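# Move red foam block from aisle shelf to desk

## Task

Pull the red foam block out of the line of foam blocks sitting on the shelf at the far end of the aisle and set it down on the desk. Every yellow block has to finish upright in its original spot, neither moved nor rotated. The robot must not tip over or finish leaning, or the task fails. Anything that stays put only because the robot is holding it does not count.

## Robot and tools

ROBOT. A TidyBot++: a four-caster mobile base (0.54 m long, 0.50 m wide, 0.38 m tall) carrying one seven-joint arm with a two-finger gripper. The shoulder sits 0.12 m ahead of the base centre, 0.68 m above the floor. Segments: upper arm 0.42 m, forearm 0.31 m, hand 0.31 m (wrist to the hand point). The arm starts folded, hand pointing down, poking out up to 0.08 m ahead of the base. A downward-pointing hand reaches at most about 0.94 m above the floor, and only near the base. Two cameras: base_camera (644x364, pinhole, fixed on the base front looking ahead and down) and wrist_camera (644x476 fisheye, looks along the hand).

FRAMES. Base frame: origin on the floor under the base centre, x forward, y left, z up. hand_pose is the midpoint between the finger pads, in this frame; its z axis runs out along the fingers, its y axis is the closing direction. Odometry frame = base frame at the start; base_odometry heading is positive to the left, -3.142 to 3.142. It counts wheel turns, so slip shows up as travel and drift of a few cm and degrees builds up.

execute_actions. Argument actions: a list holding one action or none (empty list just reports state and images). An action may contain:
- base: exactly one key, a relative move from where the base last measured itself. translate_m: metres, forward positive, -2 to 2. strafe_m: metres, left positive, -2 to 2. rotate_rad: radians, counter-clockwise from above positive, -6.3 to 6.3. Moves needing more than about 8.667 s at top speed are refused.
- joints: absolute targets, one number per named key. joint_1_rad (any angle; positive turns the arm clockwise from above, opposite to rotate_rad), joint_2_rad shoulder -2.249 to 2.249, joint_3_rad any angle, joint_4_rad elbow -2.579 to 2.579, joint_5_rad any angle, joint_6_rad wrist -2.099 to 2.099, joint_7_rad any angle (hand down: positive is counter-clockwise from above; at 1.57 the fingers open toward left and right). Free-turning joints go the short way, so give steps under half a turn. gripper_pos 0 (open, pads about 85 mm apart) to 1 (closed); gap roughly 85 x (1 - gripper_pos) mm.
- speeds: optional caps for this action only: translate_m and strafe_m 0.05 to 0.5 m/s, rotate_rad 0.1 to 1.57 rad/s (top values are defaults).
Base and joint motions begin together. Any action lasts at most 15 s. Unknown keys or out-of-range numbers get the whole call refused. Argument cameras: list of base_camera, wrist_camera or all; omitted or null means all, [] means none.

Arm geometry with joint_1_rad = 0, joint_3_rad = 3.14, joint_5_rad = 0 (near the start): the arm stays in the vertical x-z plane. Tilt from vertical, forward positive: upper arm = joint_2_rad, forearm = joint_2_rad - joint_4_rad, hand = that minus joint_6_rad. Hand point offset from the shoulder: forward = sum of length x sin(tilt), up = sum of length x cos(tilt).

wait: seconds (0 to 10); commands nothing and returns the same report. zoom_image: camera (base_camera or wrist_camera, must have a full image in the latest result) and region [x0, y0, x1, y1] in pixels from the top-left, up to 504x504. read_manual: section, only "licences"; moves nothing. finished_scene: scene, the integer of the current scene; ends it irreversibly once the last command has been held, and reports success.

RESULT LINES. joint_positions, hand_pose, base_odometry, base_tilt (degrees, forward/right positive), motor_effort (percent of max, bracketed value is the peak during the action), motor temperatures, and the pictures line naming the order of images. base_status and joint_status say how each motion ended: done, off_target (resting short, may still push), contact_stop or time_out (target dropped, holds in place). "joint command not followed" with a cause line means a self-collision check withheld all arm targets; those joints show not_followed and may be retried later. on_its_own lists uncommanded motion. Base done only means the wheels turned the full amount; a blocked base can report done while well short. If a result reports a stop, the remaining calls of that reply are skipped. A gripper closing on an object reads off_target at the width where it stopped; done at 1 means empty hand.

ACCURACY. Friction leaves joints slightly off while reporting done; fix by sending last command + (wanted - read). Resending the same target does nothing. hand_pose may be a centimetre or two wrong; trust the images. A held load makes the arm sag; never command a loaded joint to its current reading. Fingertips closed stick out about 20 mm past the hand point.

AVOID. The robot can tip if the arm snags on something around 0.8 m or higher while the base drives, or if a raised hand is pushed or pulled sideways; retract the arm or back away to level it. Driving the arm into things can trip a torque fault (joint_1 to joint_4 limit 104.5 N m, warning 56.7; joint_5 to joint_7 limit 51.3, warning 29.4), freezing the arm and gripper for 10 s. ARM HIT means the arm struck the base or itself; nothing prevents arm-base contact. Holding loads heats motors: MOTOR HOT from 60 °C, OVER-TEMPERATURE FAULT at 75 °C with the arm sinking. The world keeps running while you think and loose objects may be nudged. Avoid dropping, sliding, slamming or shoving objects, and leave the yellow blocks undisturbed.

Each tool is called after "Request:" as name([rows], argument=value, ...), one row to a line, values as JSON.

## Session

Request:
execute_actions(actions=[])

Scene clock: 0.00 s.
Motor temperatures (°C, as the motors report them): [34 32 30 29 35 35 43]
base_odometry: x=+0.000 y=+0.000 heading=+0.000 (m, m, rad; odometry frame)
base_tilt: forward=+1.0 right=+0.4 (deg)
base_status: not commanded
joint_positions: joint_1_rad=-0.022 joint_2_rad=-0.353 joint_3_rad=+3.119 joint_4_rad=-2.528 joint_5_rad=+0.020 joint_6_rad=-0.913 joint_7_rad=+1.574 gripper_pos=+0.000
joint_status: not commanded
motor_effort: joint_1_rad=+1 joint_2_rad=-2 joint_3_rad=+1 joint_4_rad=+16 joint_5_rad=+0 joint_6_rad=+1 joint_7_rad=+1 (%)
hand_pose: x=+0.2488 y=+0.0012 z=+0.5872 quat_wxyz=(+0.011, +0.999, +0.029, +0.027) (m; base frame)
pictures: base_camera, wrist_camera
Images, in order (width x height): base_camera 644x364, wrist_camera 644x476.

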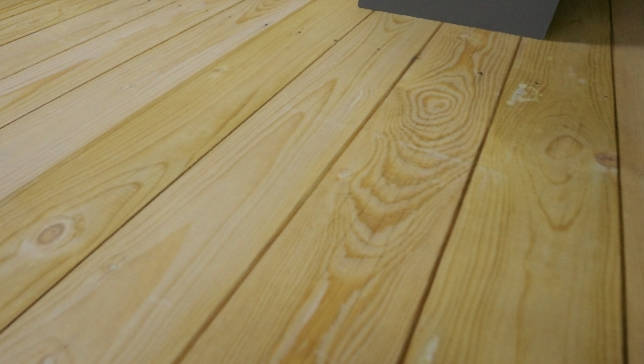

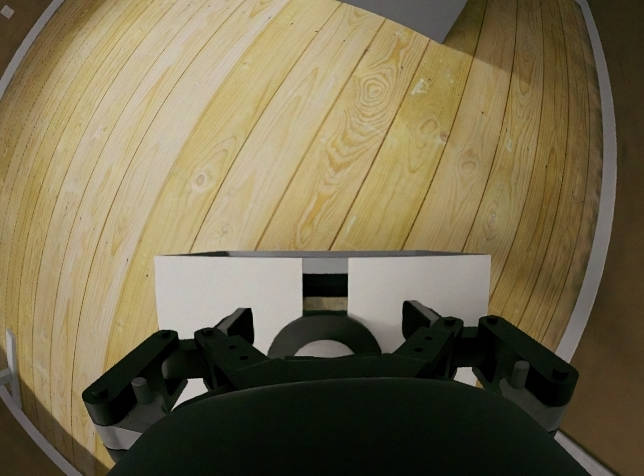

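Point the hand forward to look.

Request:
execute_actions([
  {"joints":{"joint_6_rad":0.5}},
])

Scene clock: 2.80 s.
Motor temperatures (°C, as the motors report them): [34 32 30 29 35 35 43]
base_odometry: x=+0.000 y=+0.000 heading=+0.000 (m, m, rad; odometry frame)
base_tilt: forward=+1.0 right=+0.3 (deg)
base_status: not commanded
joint_positions: joint_1_rad=-0.022 joint_2_rad=-0.353 joint_3_rad=+3.119 joint_4_rad=-2.527 joint_5_rad=+0.020 joint_6_rad=+0.482 joint_7_rad=+1.574 gripper_pos=+0.000
joint_status: all done
motor_effort: joint_1_rad=+0(1) joint_2_rad=-6(6) joint_3_rad=+0(1) joint_4_rad=+18(19) joint_5_rad=-1(1) joint_6_rad=+8(8) joint_7_rad=+1(1) (%)
hand_pose: x=+0.5406 y=+0.0235 z=+0.8609 quat_wxyz=(-0.008, +0.748, +0.030, +0.663) (m; base frame)
pictures: base_camera, wrist_camera
camera_calibration (this result's frames):
wrist_camera: T_world_to_cam=[[0.100407, -0.994727, -0.0209192, -0.00147761], [-0.152006, 0.00544203, -0.988365, 0.981002], [0.983266, 0.102419, -0.150658, -0.267269], [0, 0, 0, 1]] pos_world=[0.412063, 0.0205648, 0.92929]
Images, in order (width x height): base_camera 644x364, wrist_camera 644x476.

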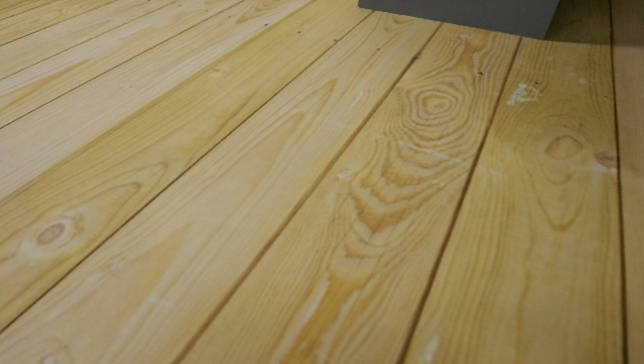

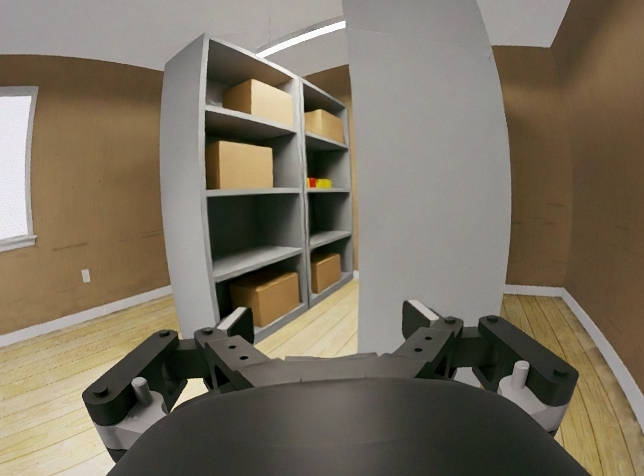

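Request:
execute_actions([
  {"base":{"rotate_rad":-0.45}},
], cameras=[])

Request:
execute_actions([
  {"base":{"strafe_m":0.9}},
])

Scene clock: 8.77 s.
Motor temperatures (°C, as the motors report them): [34 32 30 29 35 35 43]
base_odometry: x=+0.000 y=+0.000 heading=-0.450 (m, m, rad; odometry frame)
base_tilt: forward=+1.0 right=+0.3 (deg)
base_status: done
joint_positions: joint_1_rad=-0.022 joint_2_rad=-0.353 joint_3_rad=+3.119 joint_4_rad=-2.527 joint_5_rad=+0.020 joint_6_rad=+0.482 joint_7_rad=+1.574 gripper_pos=+0.000
joint_status: not commanded
motor_effort: joint_1_rad=+2(0) joint_2_rad=-6(7) joint_3_rad=+0(2) joint_4_rad=+19(19) joint_5_rad=-1(1) joint_6_rad=+8(8) joint_7_rad=+1(1) (%)
hand_pose: x=+0.5406 y=+0.0235 z=+0.8609 quat_wxyz=(-0.008, +0.748, +0.030, +0.663) (m; base frame)
pictures: none
No camera images: the call's "cameras" was empty. Leave "cameras" out to get every camera's image.

Scene clock: 11.93 s.
Motor temperatures (°C, as the motors report them): [34 32 30 29 35 35 43]
base_odometry: x=+0.392 y=+0.810 heading=-0.450 (m, m, rad; odometry frame)
base_tilt: forward=+0.9 right=+0.3 (deg)
base_status: done
joint_positions: joint_1_rad=-0.022 joint_2_rad=-0.353 joint_3_rad=+3.119 joint_4_rad=-2.527 joint_5_rad=+0.020 joint_6_rad=+0.482 joint_7_rad=+1.574 gripper_pos=+0.000
joint_status: not commanded
motor_effort: joint_1_rad=+2(2) joint_2_rad=-6(6) joint_3_rad=+1(2) joint_4_rad=+19(19) joint_5_rad=+0(1) joint_6_rad=+8(8) joint_7_rad=+1(1) (%)
hand_pose: x=+0.5406 y=+0.0235 z=+0.8609 quat_wxyz=(-0.008, +0.748, +0.030, +0.663) (m; base frame)
pictures: base_camera, wrist_camera
camera_calibration (this result's frames):
wrist_camera: T_world_to_cam=[[0.100407, -0.994727, -0.0209189, -0.00147791], [-0.152006, 0.00544173, -0.988365, 0.981002], [0.983266, 0.102419, -0.150658, -0.267269], [0, 0, 0, 1]] pos_world=[0.412063, 0.0205648, 0.92929]
Images, in order (width x height): base_camera 644x364, wrist_camera 644x476.

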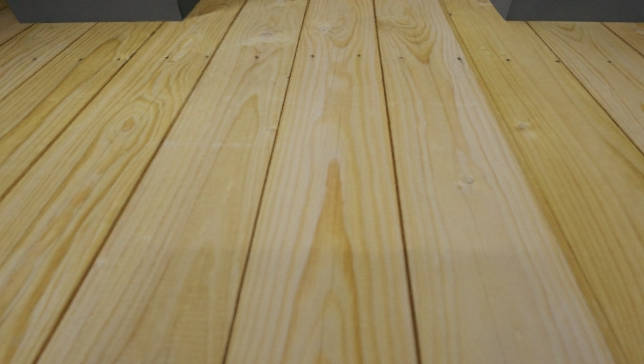

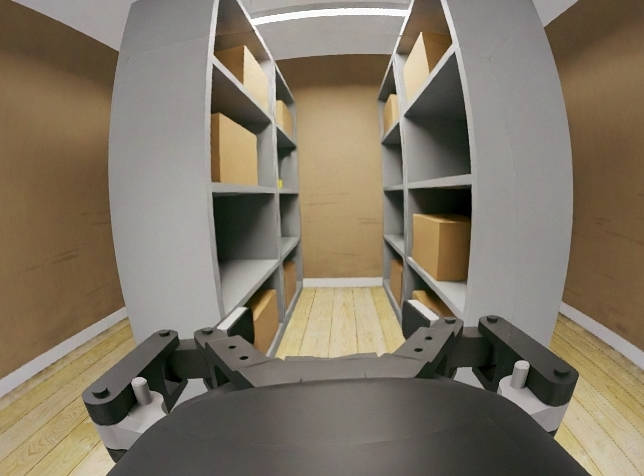

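Request:
execute_actions([
  {"base":{"translate_m":2.0},"joints":{"joint_1_rad":-1.55,"joint_2_rad":-0.7,"joint_4_rad":-2.2,"joint_6_rad":-0.07,"joint_5_rad":-0.02,"joint_3_rad":3.16}},
])

Scene clock: 21.57 s.
Motor temperatures (°C, as the motors report them): [34 32 30 29 35 35 43]
base_odometry: x=+2.193 y=-0.060 heading=-0.450 (m, m, rad; odometry frame)
base_tilt: forward=+1.0 right=+0.3 (deg)
base_status: done
joint_positions: joint_1_rad=-1.530 joint_2_rad=-0.681 joint_3_rad=+3.142 joint_4_rad=-2.212 joint_5_rad=+0.017 joint_6_rad=-0.033 joint_7_rad=+1.574 gripper_pos=+0.000
joint_status: all done
motor_effort: joint_1_rad=+1(1) joint_2_rad=+1(6) joint_3_rad=+1(2) joint_4_rad=+22(22) joint_5_rad=+0(1) joint_6_rad=+8(9) joint_7_rad=+1(1) (%)
hand_pose: x=+0.1327 y=+0.3602 z=+1.0233 quat_wxyz=(-0.486, +0.504, +0.493, +0.517) (m; base frame)
pictures: base_camera, wrist_camera
camera_calibration (this result's frames):
wrist_camera: T_world_to_cam=[[0.999696, 0.0103946, -0.0223677, -0.1021], [-0.022114, -0.023908, -0.99947, 1.08229], [-0.0109239, 0.99966, -0.0236709, -0.197368], [0, 0, 0, 1]] pos_world=[0.123846, 0.224238, 1.07476]
Images, in order (width x height): base_camera 644x364, wrist_camera 644x476.

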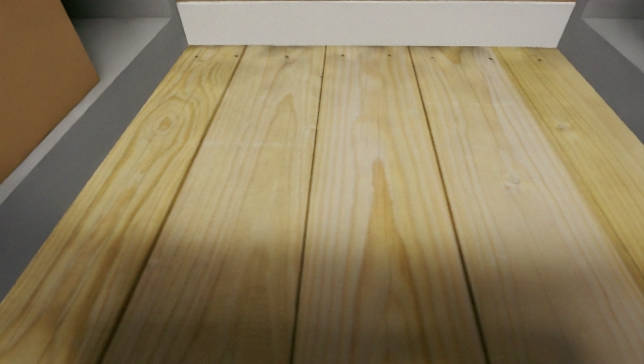

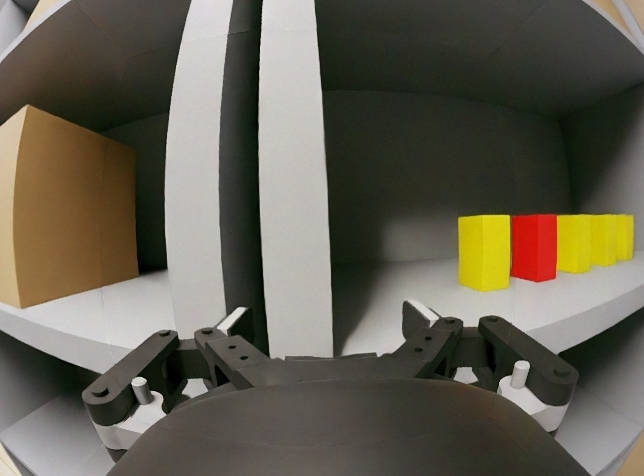

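Request:
execute_actions([
  {"base":{"strafe_m":-0.06}},
], cameras=[])

Request:
execute_actions([
  {"base":{"translate_m":0.33}},
])

Scene clock: 28.40 s.
Motor temperatures (°C, as the motors report them): [34 32 30 29 35 35 43]
base_odometry: x=+2.167 y=-0.114 heading=-0.450 (m, m, rad; odometry frame)
base_tilt: forward=+1.0 right=+0.3 (deg)
base_status: done
joint_positions: joint_1_rad=-1.530 joint_2_rad=-0.694 joint_3_rad=+3.142 joint_4_rad=-2.211 joint_5_rad=+0.017 joint_6_rad=-0.034 joint_7_rad=+1.574 gripper_pos=+0.000
joint_status: not commanded
motor_effort: joint_1_rad=+2(2) joint_2_rad=+2(4) joint_3_rad=+1(1) joint_4_rad=+22(23) joint_5_rad=+0(1) joint_6_rad=+8(8) joint_7_rad=+1(1) (%)
hand_pose: x=+0.1325 y=+0.3556 z=+1.0285 quat_wxyz=(-0.489, +0.500, +0.490, +0.520) (m; base frame)
pictures: none
No camera images: the call's "cameras" was empty. Leave "cameras" out to get every camera's image.

Scene clock: 30.37 s.
Motor temperatures (°C, as the motors report them): [34 32 30 29 36 35 43]
base_odometry: x=+2.464 y=-0.258 heading=-0.450 (m, m, rad; odometry frame)
base_tilt: forward=+0.9 right=+0.3 (deg)
base_status: done
joint_positions: joint_1_rad=-1.530 joint_2_rad=-0.694 joint_3_rad=+3.147 joint_4_rad=-2.210 joint_5_rad=+0.017 joint_6_rad=-0.034 joint_7_rad=+1.574 gripper_pos=+0.000
joint_status: not commanded
motor_effort: joint_1_rad=+1(1) joint_2_rad=+2(3) joint_3_rad=+1(3) joint_4_rad=+22(22) joint_5_rad=-1(1) joint_6_rad=+8(8) joint_7_rad=+1(1) (%)
hand_pose: x=+0.1349 y=+0.3555 z=+1.0288 quat_wxyz=(-0.489, +0.502, +0.488, +0.521) (m; base frame)
pictures: base_camera, wrist_camera
camera_calibration (this result's frames):
wrist_camera: T_world_to_cam=[[0.999665, 0.00718416, -0.0248742, -0.100373], [-0.0248001, -0.0102223, -0.99964, 1.08341], [-0.00743585, 0.999922, -0.0100407, -0.20715], [0, 0, 0, 1]] pos_world=[0.125668, 0.21893, 1.07845]
Images, in order (width x height): base_camera 644x364, wrist_camera 644x476.

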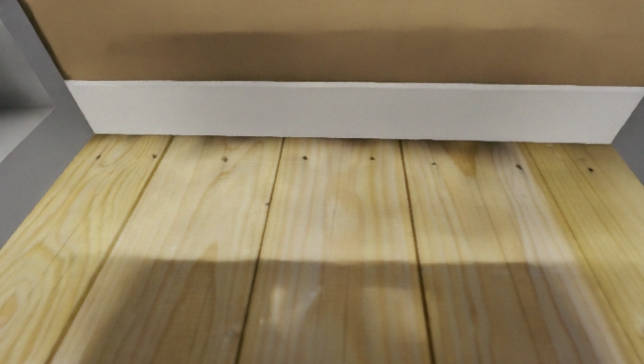

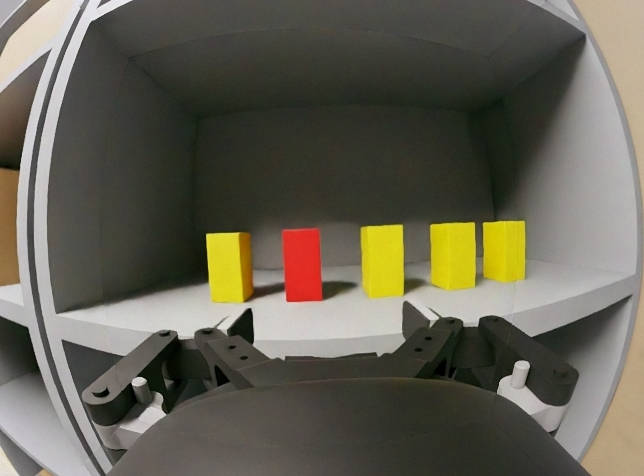

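Request:
execute_actions([
  {"base":{"translate_m":-0.017},"joints":{"gripper_pos":0.15}},
], cameras=[])

Request:
execute_actions([
  {"base":{"strafe_m":0.12},"speeds":{"strafe_m":0.15}},
])

Scene clock: 35.73 s.
Motor temperatures (°C, as the motors report them): [34 32 30 29 36 35 43]
base_odometry: x=+2.449 y=-0.251 heading=-0.450 (m, m, rad; odometry frame)
base_tilt: forward=+1.0 right=+0.3 (deg)
base_status: done
joint_positions: joint_1_rad=-1.530 joint_2_rad=-0.694 joint_3_rad=+3.147 joint_4_rad=-2.210 joint_5_rad=+0.017 joint_6_rad=-0.034 joint_7_rad=+1.574 gripper_pos=+0.150
joint_status: all done
motor_effort: joint_1_rad=+1(1) joint_2_rad=+2(3) joint_3_rad=+1(3) joint_4_rad=+22(22) joint_5_rad=-1(1) joint_6_rad=+8(8) joint_7_rad=+2(1) (%)
hand_pose: x=+0.1351 y=+0.3555 z=+1.0288 quat_wxyz=(-0.489, +0.502, +0.488, +0.521) (m; base frame)
pictures: none
No camera images: the call's "cameras" was empty. Leave "cameras" out to get every camera's image.

Scene clock: 37.20 s.
Motor temperatures (°C, as the motors report them): [34 32 30 29 36 35 43]
base_odometry: x=+2.501 y=-0.142 heading=-0.451 (m, m, rad; odometry frame)
base_tilt: forward=+0.9 right=+0.3 (deg)
base_status: done
joint_positions: joint_1_rad=-1.530 joint_2_rad=-0.695 joint_3_rad=+3.147 joint_4_rad=-2.210 joint_5_rad=+0.017 joint_6_rad=-0.035 joint_7_rad=+1.574 gripper_pos=+0.150
joint_status: not commanded
motor_effort: joint_1_rad=+1(1) joint_2_rad=+2(5) joint_3_rad=+1(1) joint_4_rad=+22(22) joint_5_rad=-1(0) joint_6_rad=+8(8) joint_7_rad=+1(0) (%)
hand_pose: x=+0.1351 y=+0.3552 z=+1.0293 quat_wxyz=(-0.489, +0.502, +0.487, +0.521) (m; base frame)
pictures: base_camera, wrist_camera
camera_calibration (this result's frames):
wrist_camera: T_world_to_cam=[[0.99966, 0.00690493, -0.0251473, -0.100181], [-0.0250827, -0.00927671, -0.999642, 1.08364], [-0.00713574, 0.999933, -0.00910036, -0.207827], [0, 0, 0, 1]] pos_world=[0.125845, 0.218557, 1.07885]
Images, in order (width x height): base_camera 644x364, wrist_camera 644x476.

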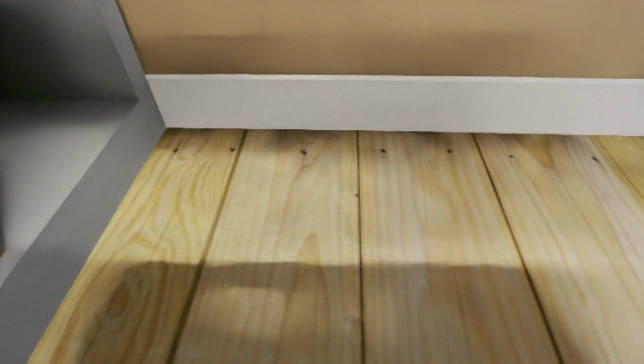

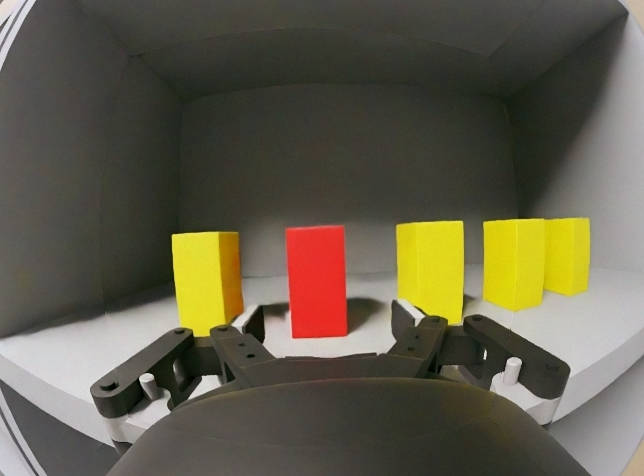

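Request:
execute_actions([
  {"joints":{"joint_2_rad":-0.44,"joint_4_rad":-2.135,"joint_6_rad":0.165}},
], cameras=["wrist_camera"])

Scene clock: 41.57 s.
Motor temperatures (°C, as the motors report them): [34 32 30 29 36 35 43]
base_odometry: x=+2.501 y=-0.143 heading=-0.450 (m, m, rad; odometry frame)
base_tilt: forward=+1.0 right=+0.3 (deg)
base_status: not commanded
joint_positions: joint_1_rad=-1.531 joint_2_rad=-0.449 joint_3_rad=+3.147 joint_4_rad=-2.130 joint_5_rad=+0.017 joint_6_rad=+0.138 joint_7_rad=+1.574 gripper_pos=+0.150
joint_status: all done
motor_effort: joint_1_rad=+1(1) joint_2_rad=-5(19) joint_3_rad=+0(1) joint_4_rad=+20(30) joint_5_rad=-1(1) joint_6_rad=+7(14) joint_7_rad=+1(1) (%)
hand_pose: x=+0.1378 y=+0.4406 z=+1.0353 quat_wxyz=(-0.491, +0.499, +0.487, +0.522) (m; base frame)
pictures: wrist_camera
camera_calibration (this result's frames):
wrist_camera: T_world_to_cam=[[0.999675, 0.00936161, -0.0237251, -0.105967], [-0.023704, -0.00235733, -0.999716, 1.08738], [-0.00941488, 0.999953, -0.00213465, -0.300011], [0, 0, 0, 1]] pos_world=[0.128883, 0.303553, 1.08392]
Images, in order (width x height): wrist_camera 644x476.

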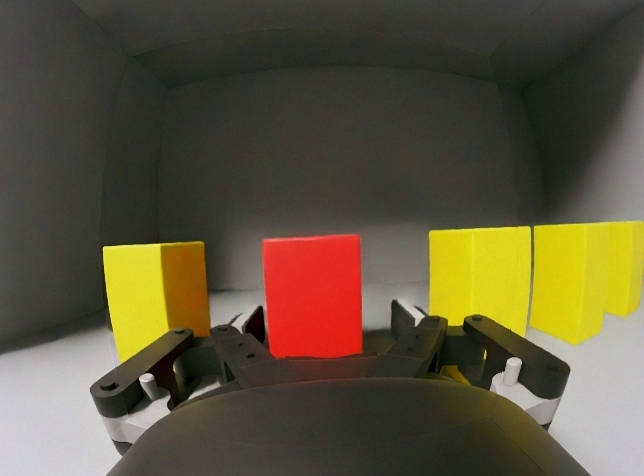

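Request:
execute_actions([
  {"joints":{"gripper_pos":1}},
], cameras=[])

Request:
execute_actions([
  {"joints":{"joint_4_rad":-2.07,"joint_6_rad":0.13}},
], cameras=[])

Request:
execute_actions([
  {"base":{"strafe_m":-0.13},"speeds":{"strafe_m":0.2}},
], cameras=["wrist_camera"])

Request:
execute_actions([
  {"joints":{"joint_2_rad":-0.75,"joint_4_rad":-2.2,"joint_6_rad":-0.1}},
])

Scene clock: 45.37 s.
Motor temperatures (°C, as the motors report them): [34 32 30 29 36 35 43]
base_odometry: x=+2.501 y=-0.143 heading=-0.450 (m, m, rad; odometry frame)
base_tilt: forward=+1.0 right=+0.3 (deg)
base_status: not commanded
joint_positions: joint_1_rad=-1.531 joint_2_rad=-0.449 joint_3_rad=+3.147 joint_4_rad=-2.130 joint_5_rad=+0.017 joint_6_rad=+0.138 joint_7_rad=+1.574 gripper_pos=+0.573
joint_status: gripper_pos off_target (ended at +0.573, target +1.000)
motor_effort: joint_1_rad=+1(1) joint_2_rad=-5(5) joint_3_rad=+0(1) joint_4_rad=+20(21) joint_5_rad=-1(1) joint_6_rad=+7(8) joint_7_rad=+1(1) (%)
hand_pose: x=+0.1378 y=+0.4406 z=+1.0353 quat_wxyz=(-0.491, +0.499, +0.487, +0.522) (m; base frame)
pictures: none
No camera images: the call's "cameras" was empty. Leave "cameras" out to get every camera's image.

Scene clock: 46.20 s.
Motor temperatures (°C, as the motors report them): [34 32 30 29 36 35 43]
base_odometry: x=+2.501 y=-0.143 heading=-0.450 (m, m, rad; odometry frame)
base_tilt: forward=+1.0 right=+0.3 (deg)
base_status: not commanded
joint_positions: joint_1_rad=-1.531 joint_2_rad=-0.449 joint_3_rad=+3.147 joint_4_rad=-2.079 joint_5_rad=+0.017 joint_6_rad=+0.138 joint_7_rad=+1.574 gripper_pos=+0.573
joint_status: all done
motor_effort: joint_1_rad=+1(1) joint_2_rad=-7(7) joint_3_rad=+0(1) joint_4_rad=+22(23) joint_5_rad=-1(1) joint_6_rad=+8(9) joint_7_rad=+1(1) (%)
hand_pose: x=+0.1380 y=+0.4412 z=+1.0668 quat_wxyz=(-0.503, +0.486, +0.474, +0.535) (m; base frame)
pictures: none
No camera images: the call's "cameras" was empty. Leave "cameras" out to get every camera's image.

Scene clock: 47.63 s.
Motor temperatures (°C, as the motors report them): [34 32 30 29 36 35 43]
base_odometry: x=+2.445 y=-0.260 heading=-0.449 (m, m, rad; odometry frame)
base_tilt: forward=+1.0 right=+0.3 (deg)
base_status: done
joint_positions: joint_1_rad=-1.531 joint_2_rad=-0.444 joint_3_rad=+3.147 joint_4_rad=-2.079 joint_5_rad=+0.016 joint_6_rad=+0.138 joint_7_rad=+1.574 gripper_pos=+0.573
joint_status: not commanded
motor_effort: joint_1_rad=+1(1) joint_2_rad=-6(10) joint_3_rad=+0(1) joint_4_rad=+22(24) joint_5_rad=-1(1) joint_6_rad=+8(9) joint_7_rad=+1(1) (%)
hand_pose: x=+0.1379 y=+0.4431 z=+1.0648 quat_wxyz=(-0.502, +0.487, +0.475, +0.534) (m; base frame)
pictures: wrist_camera
camera_calibration (this result's frames):
wrist_camera: T_world_to_cam=[[0.999714, 0.0105531, -0.0214742, -0.108281], [-0.0219109, 0.0431707, -0.998827, 1.09545], [-0.00961362, 0.999012, 0.0433896, -0.350552], [0, 0, 0, 1]] pos_world=[0.128883, 0.304057, 1.10705]
Images, in order (width x height): wrist_camera 644x476.

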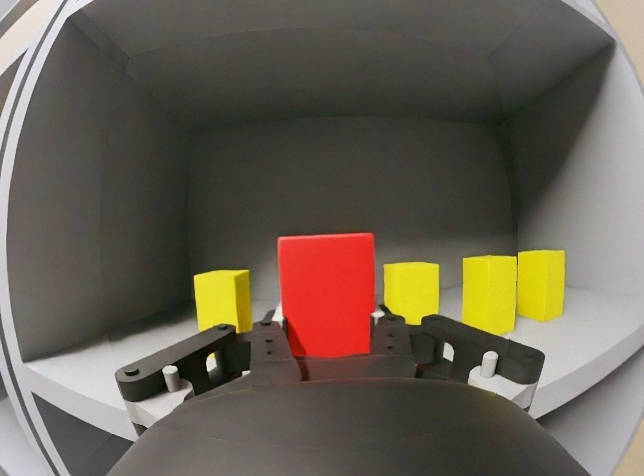

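Scene clock: 49.03 s.
Motor temperatures (°C, as the motors report them): [34 32 30 29 36 35 43]
base_odometry: x=+2.445 y=-0.260 heading=-0.449 (m, m, rad; odometry frame)
base_tilt: forward=+0.9 right=+0.3 (deg)
base_status: not commanded
joint_positions: joint_1_rad=-1.531 joint_2_rad=-0.740 joint_3_rad=+3.147 joint_4_rad=-2.190 joint_5_rad=+0.016 joint_6_rad=-0.066 joint_7_rad=+1.574 gripper_pos=+0.573
joint_status: all done
motor_effort: joint_1_rad=+1(1) joint_2_rad=+3(8) joint_3_rad=+1(1) joint_4_rad=+22(23) joint_5_rad=+0(1) joint_6_rad=+8(9) joint_7_rad=+1(1) (%)
hand_pose: x=+0.1344 y=+0.3390 z=+1.0473 quat_wxyz=(-0.497, +0.493, +0.479, +0.529) (m; base frame)
pictures: base_camera, wrist_camera
camera_calibration (this result's frames):
wrist_camera: T_world_to_cam=[[0.999681, 0.00779375, -0.024028, -0.100425], [-0.024206, 0.0236076, -0.999428, 1.09002], [-0.00722205, 0.999691, 0.0237887, -0.225849], [0, 0, 0, 1]] pos_world=[0.125147, 0.200829, 1.09235]
Images, in order (width x height): base_camera 644x364, wrist_camera 644x476.

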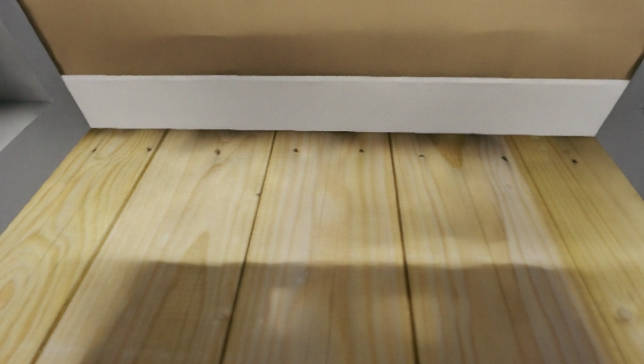

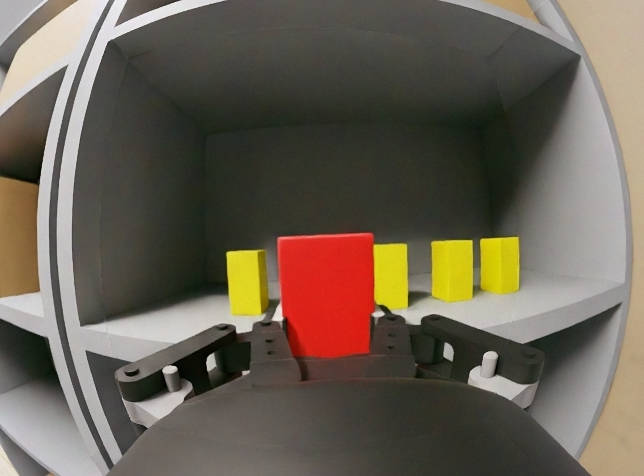

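Back out, arm looking backward.

Request:
execute_actions([
  {"base":{"translate_m":-1.9},"joints":{"joint_1_rad":-3.1}},
])

Scene clock: 56.10 s.
Motor temperatures (°C, as the motors report them): [34 32 30 29 36 35 43]
base_odometry: x=+0.733 y=+0.565 heading=-0.449 (m, m, rad; odometry frame)
base_tilt: forward=+0.9 right=+0.3 (deg)
base_status: done
joint_positions: joint_1_rad=-3.080 joint_2_rad=-0.740 joint_3_rad=+3.148 joint_4_rad=-2.193 joint_5_rad=+0.016 joint_6_rad=-0.068 joint_7_rad=+1.574 gripper_pos=+0.573
joint_status: all done
motor_effort: joint_1_rad=+1(2) joint_2_rad=+3(4) joint_3_rad=+1(1) joint_4_rad=+23(23) joint_5_rad=-1(1) joint_6_rad=+9(9) joint_7_rad=+1(1) (%)
hand_pose: x=-0.2197 y=+0.0232 z=+1.0453 quat_wxyz=(-0.724, +0.018, +0.689, +0.030) (m; base frame)
pictures: base_camera, wrist_camera
camera_calibration (this result's frames):
wrist_camera: T_world_to_cam=[[0.0146251, 0.999586, -0.0247852, 0.0173691], [-0.0201313, -0.0244884, -0.999497, 1.08892], [-0.99969, 0.0151167, 0.0197648, -0.103664], [0, 0, 0, 1]] pos_world=[-0.0819645, 0.0108712, 1.09085]
Images, in order (width x height): base_camera 644x364, wrist_camera 644x476.

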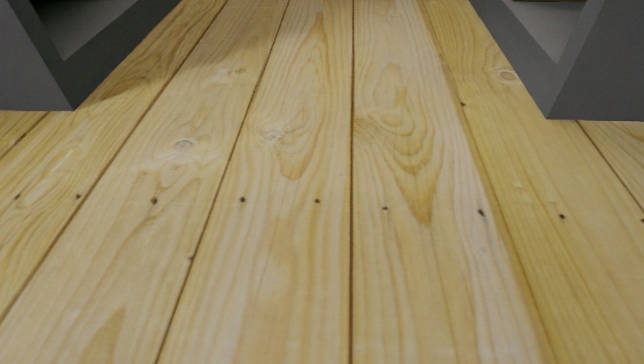

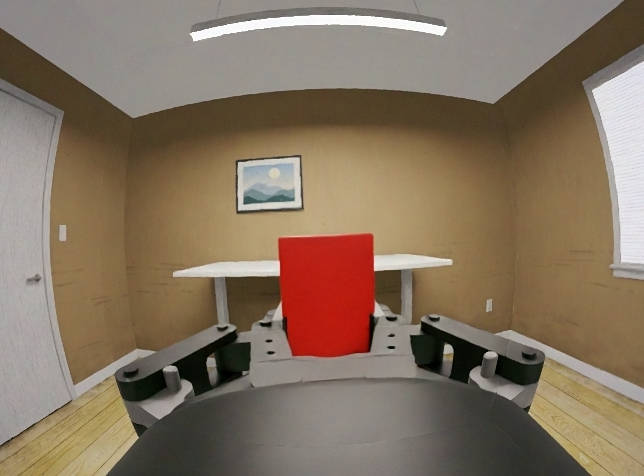

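Request:
execute_actions([
  {"base":{"translate_m":-0.8},"joints":{"joint_2_rad":0.2,"joint_4_rad":-1.4,"joint_6_rad":0.0}},
], cameras=["wrist_camera"])

Scene clock: 61.30 s.
Motor temperatures (°C, as the motors report them): [34 32 30 29 36 35 43]
base_odometry: x=+0.012 y=+0.912 heading=-0.449 (m, m, rad; odometry frame)
base_tilt: forward=+0.9 right=+0.3 (deg)
base_status: done
joint_positions: joint_1_rad=-3.080 joint_2_rad=+0.208 joint_3_rad=+3.148 joint_4_rad=-1.414 joint_5_rad=+0.016 joint_6_rad=-0.038 joint_7_rad=+1.574 gripper_pos=+0.573
joint_status: all done
motor_effort: joint_1_rad=+2(1) joint_2_rad=-30(33) joint_3_rad=-1(1) joint_4_rad=+22(23) joint_5_rad=-1(1) joint_6_rad=+9(8) joint_7_rad=+1(1) (%)
hand_pose: x=-0.5903 y=+0.0467 z=+1.0501 quat_wxyz=(-0.674, +0.018, +0.738, +0.030) (m; base frame)
pictures: wrist_camera
camera_calibration (this result's frames):
wrist_camera: T_world_to_cam=[[0.0190419, 0.999479, -0.0260422, 0.00330099], [0.118585, -0.0281207, -0.992546, 1.16159], [-0.992761, 0.0158117, -0.119059, -0.32473], [0, 0, 0, 1]] pos_world=[-0.460189, 0.0345, 1.11435]
Images, in order (width x height): wrist_camera 644x476.

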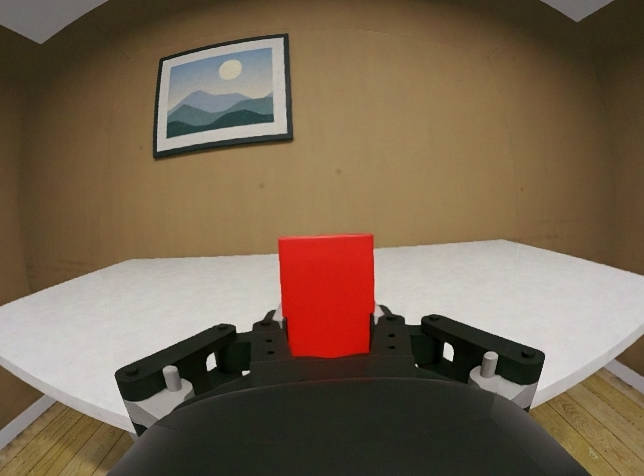

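Request:
execute_actions([
  {"base":{"translate_m":-0.15},"joints":{"joint_6_rad":0.09},"speeds":{"translate_m":0.15}},
], cameras=["wrist_camera"])

Request:
execute_actions([
  {"joints":{"joint_4_rad":-1.55,"joint_6_rad":0.22}},
], cameras=["wrist_camera"])

Scene clock: 65.93 s.
Motor temperatures (°C, as the motors report them): [34 32 30 29 36 35 43]
base_odometry: x=-0.123 y=+0.977 heading=-0.449 (m, m, rad; odometry frame)
base_tilt: forward=+0.9 right=+0.3 (deg)
base_status: done
joint_positions: joint_1_rad=-3.080 joint_2_rad=+0.205 joint_3_rad=+3.148 joint_4_rad=-1.407 joint_5_rad=+0.016 joint_6_rad=+0.059 joint_7_rad=+1.574 gripper_pos=+0.573
joint_status: all done
motor_effort: joint_1_rad=+1(1) joint_2_rad=-29(33) joint_3_rad=-1(1) joint_4_rad=+23(25) joint_5_rad=-1(0) joint_6_rad=+8(10) joint_7_rad=+1(1) (%)
hand_pose: x=-0.5906 y=+0.0462 z=+1.0866 quat_wxyz=(-0.713, +0.016, +0.700, +0.031) (m; base frame)
pictures: wrist_camera
camera_calibration (this result's frames):
wrist_camera: T_world_to_cam=[[0.0147753, 0.999677, -0.0206625, -0.00356443], [0.0122682, -0.0208444, -0.999707, 1.14253], [-0.999816, 0.0145175, -0.0125722, -0.440434], [0, 0, 0, 1]] pos_world=[-0.454317, 0.0337727, 1.13659]
Images, in order (width x height): wrist_camera 644x476.

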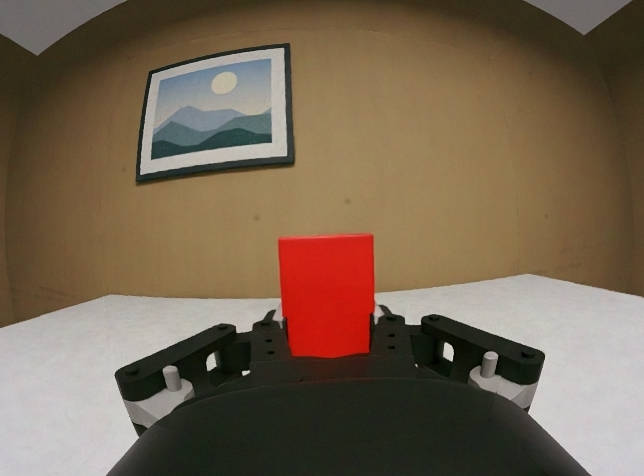

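Scene clock: 67.00 s.
Motor temperatures (°C, as the motors report them): [34 32 30 29 36 35 43]
base_odometry: x=-0.123 y=+0.977 heading=-0.449 (m, m, rad; odometry frame)
base_tilt: forward=+0.9 right=+0.3 (deg)
base_status: not commanded
joint_positions: joint_1_rad=-3.080 joint_2_rad=+0.205 joint_3_rad=+3.148 joint_4_rad=-1.549 joint_5_rad=+0.016 joint_6_rad=+0.180 joint_7_rad=+1.574 gripper_pos=+0.573
joint_status: all done
motor_effort: joint_1_rad=+2(1) joint_2_rad=-29(31) joint_3_rad=-1(0) joint_4_rad=+22(23) joint_5_rad=-1(1) joint_6_rad=+8(9) joint_7_rad=+1(1) (%)
hand_pose: x=-0.5857 y=+0.0453 z=+1.0355 quat_wxyz=(-0.705, +0.016, +0.708, +0.030) (m; base frame)
pictures: wrist_camera
camera_calibration (this result's frames):
wrist_camera: T_world_to_cam=[[0.0133068, 0.999669, -0.0220397, -0.00325133], [0.0337033, -0.0224776, -0.999179, 1.10348], [-0.999343, 0.0125531, -0.0339912, -0.413633], [0, 0, 0, 1]] pos_world=[-0.450509, 0.0332462, 1.08844]
Images, in order (width x height): wrist_camera 644x476.

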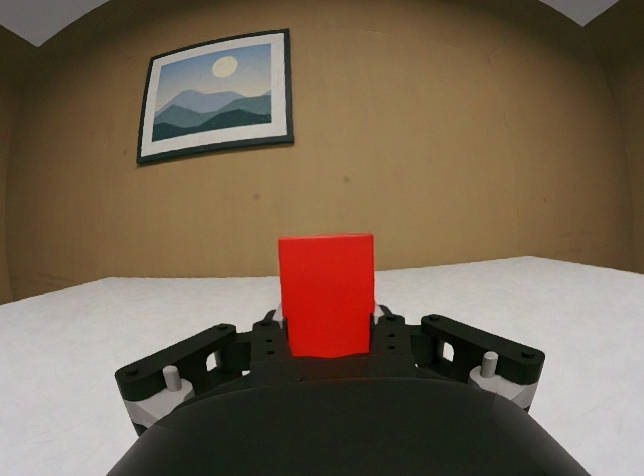

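Request:
execute_actions([
  {"joints":{"joint_4_rad":-1.7,"joint_6_rad":0.37}},
], cameras=["wrist_camera"])

Scene clock: 69.63 s.
Motor temperatures (°C, as the motors report them): [34 32 30 29 36 35 43]
base_odometry: x=-0.123 y=+0.977 heading=-0.449 (m, m, rad; odometry frame)
base_tilt: forward=+0.9 right=+0.3 (deg)
base_status: not commanded
joint_positions: joint_1_rad=-3.080 joint_2_rad=+0.205 joint_3_rad=+3.148 joint_4_rad=-1.692 joint_5_rad=+0.016 joint_6_rad=+0.335 joint_7_rad=+1.574 gripper_pos=+0.573
joint_status: all done
motor_effort: joint_1_rad=+1(2) joint_2_rad=-29(30) joint_3_rad=+0(1) joint_4_rad=+22(22) joint_5_rad=-1(1) joint_6_rad=+9(9) joint_7_rad=+1(1) (%)
hand_pose: x=-0.5744 y=+0.0438 z=+0.9958 quat_wxyz=(-0.710, +0.015, +0.704, +0.029) (m; base frame)
pictures: wrist_camera
camera_calibration (this result's frames):
wrist_camera: T_world_to_cam=[[0.0105733, 0.999702, -0.0219906, -0.00441935], [0.0215259, -0.0222143, -0.999521, 1.05672], [-0.999712, 0.0100948, -0.0217544, -0.415987], [0, 0, 0, 1]] pos_world=[-0.438568, 0.0320915, 1.04706]
Images, in order (width x height): wrist_camera 644x476.

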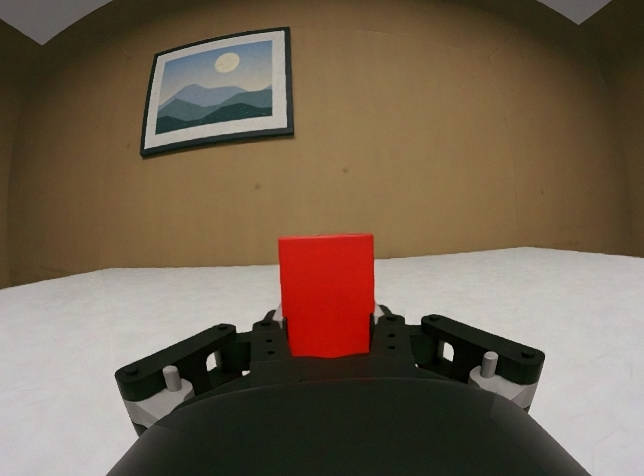

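Request:
execute_actions([
  {"joints":{"joint_4_rad":-1.735}},
], cameras=["wrist_camera"])

Scene clock: 71.43 s.
Motor temperatures (°C, as the motors report them): [34 32 30 29 36 35 43]
base_odometry: x=-0.123 y=+0.977 heading=-0.449 (m, m, rad; odometry frame)
base_tilt: forward=+0.9 right=+0.4 (deg)
base_status: not commanded
joint_positions: joint_1_rad=-3.080 joint_2_rad=+0.200 joint_3_rad=+3.148 joint_4_rad=-1.708 joint_5_rad=+0.016 joint_6_rad=+0.348 joint_7_rad=+1.574 gripper_pos=+0.573
joint_status: all done
motor_effort: joint_1_rad=+1(0) joint_2_rad=-26(28) joint_3_rad=+0(0) joint_4_rad=+18(21) joint_5_rad=-1(1) joint_6_rad=+6(8) joint_7_rad=+1(1) (%)
hand_pose: x=-0.5713 y=+0.0435 z=+0.9934 quat_wxyz=(-0.710, +0.015, +0.703, +0.029) (m; base frame)
pictures: wrist_camera
camera_calibration (this result's frames):
wrist_camera: T_world_to_cam=[[0.010347, 0.999705, -0.0219951, -0.00437609], [0.0199224, -0.022198, -0.999555, 1.05339], [-0.999748, 0.00990422, -0.0201462, -0.414579], [0, 0, 0, 1]] pos_world=[-0.435415, 0.031864, 1.04447]
Images, in order (width x height): wrist_camera 644x476.

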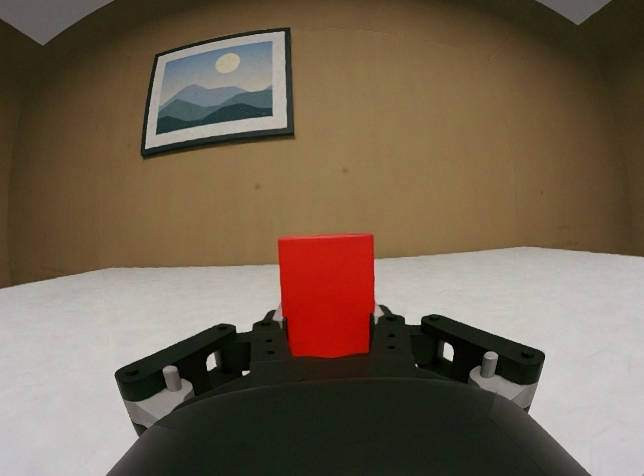

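Contact.

Request:
execute_actions([
  {"joints":{"gripper_pos":0,"joint_4_rad":-1.7}},
], cameras=[])

Request:
execute_actions([
  {"base":{"translate_m":0.1}},
], cameras=["wrist_camera"])

Request:
finished_scene(scene=1)

Scene clock: 75.33 s.
Motor temperatures (°C, as the motors report them): [34 32 30 29 36 35 43]
base_odometry: x=-0.123 y=+0.977 heading=-0.449 (m, m, rad; odometry frame)
base_tilt: forward=+0.9 right=+0.3 (deg)
base_status: not commanded
joint_positions: joint_1_rad=-3.080 joint_2_rad=+0.200 joint_3_rad=+3.148 joint_4_rad=-1.704 joint_5_rad=+0.016 joint_6_rad=+0.348 joint_7_rad=+1.574 gripper_pos=+0.000
joint_status: all done
motor_effort: joint_1_rad=+1(2) joint_2_rad=-28(29) joint_3_rad=+0(0) joint_4_rad=+21(22) joint_5_rad=-1(1) joint_6_rad=+8(9) joint_7_rad=+1(1) (%)
hand_pose: x=-0.5717 y=+0.0436 z=+0.9959 quat_wxyz=(-0.712, +0.015, +0.702, +0.029) (m; base frame)
pictures: none
No camera images: the call's "cameras" was empty. Leave "cameras" out to get every camera's image.

Scene clock: 76.57 s.
Motor temperatures (°C, as the motors report them): [34 32 30 29 36 35 43]
base_odometry: x=-0.033 y=+0.934 heading=-0.449 (m, m, rad; odometry frame)
base_tilt: forward=+0.9 right=+0.3 (deg)
base_status: done
joint_positions: joint_1_rad=-3.080 joint_2_rad=+0.198 joint_3_rad=+3.148 joint_4_rad=-1.703 joint_5_rad=+0.016 joint_6_rad=+0.348 joint_7_rad=+1.574 gripper_pos=+0.000
joint_status: not commanded
motor_effort: joint_1_rad=+1(2) joint_2_rad=-27(31) joint_3_rad=+0(1) joint_4_rad=+21(22) joint_5_rad=-1(1) joint_6_rad=+8(9) joint_7_rad=+1(1) (%)
hand_pose: x=-0.5711 y=+0.0433 z=+0.9975 quat_wxyz=(-0.712, +0.015, +0.701, +0.029) (m; base frame)
pictures: wrist_camera
camera_calibration (this result's frames):
wrist_camera: T_world_to_cam=[[0.00995344, 0.999708, -0.0220134, -0.00425911], [0.013486, -0.0221467, -0.999664, 1.0539], [-0.99986, 0.00965322, -0.0137025, -0.420698], [0, 0, 0, 1]] pos_world=[-0.43481, 0.0316594, 1.04769]
Images, in order (width x height): wrist_camera 644x476.

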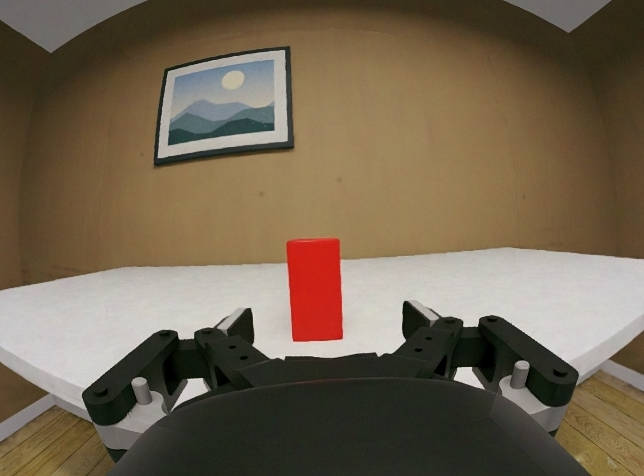

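The scene is finished: the task was done.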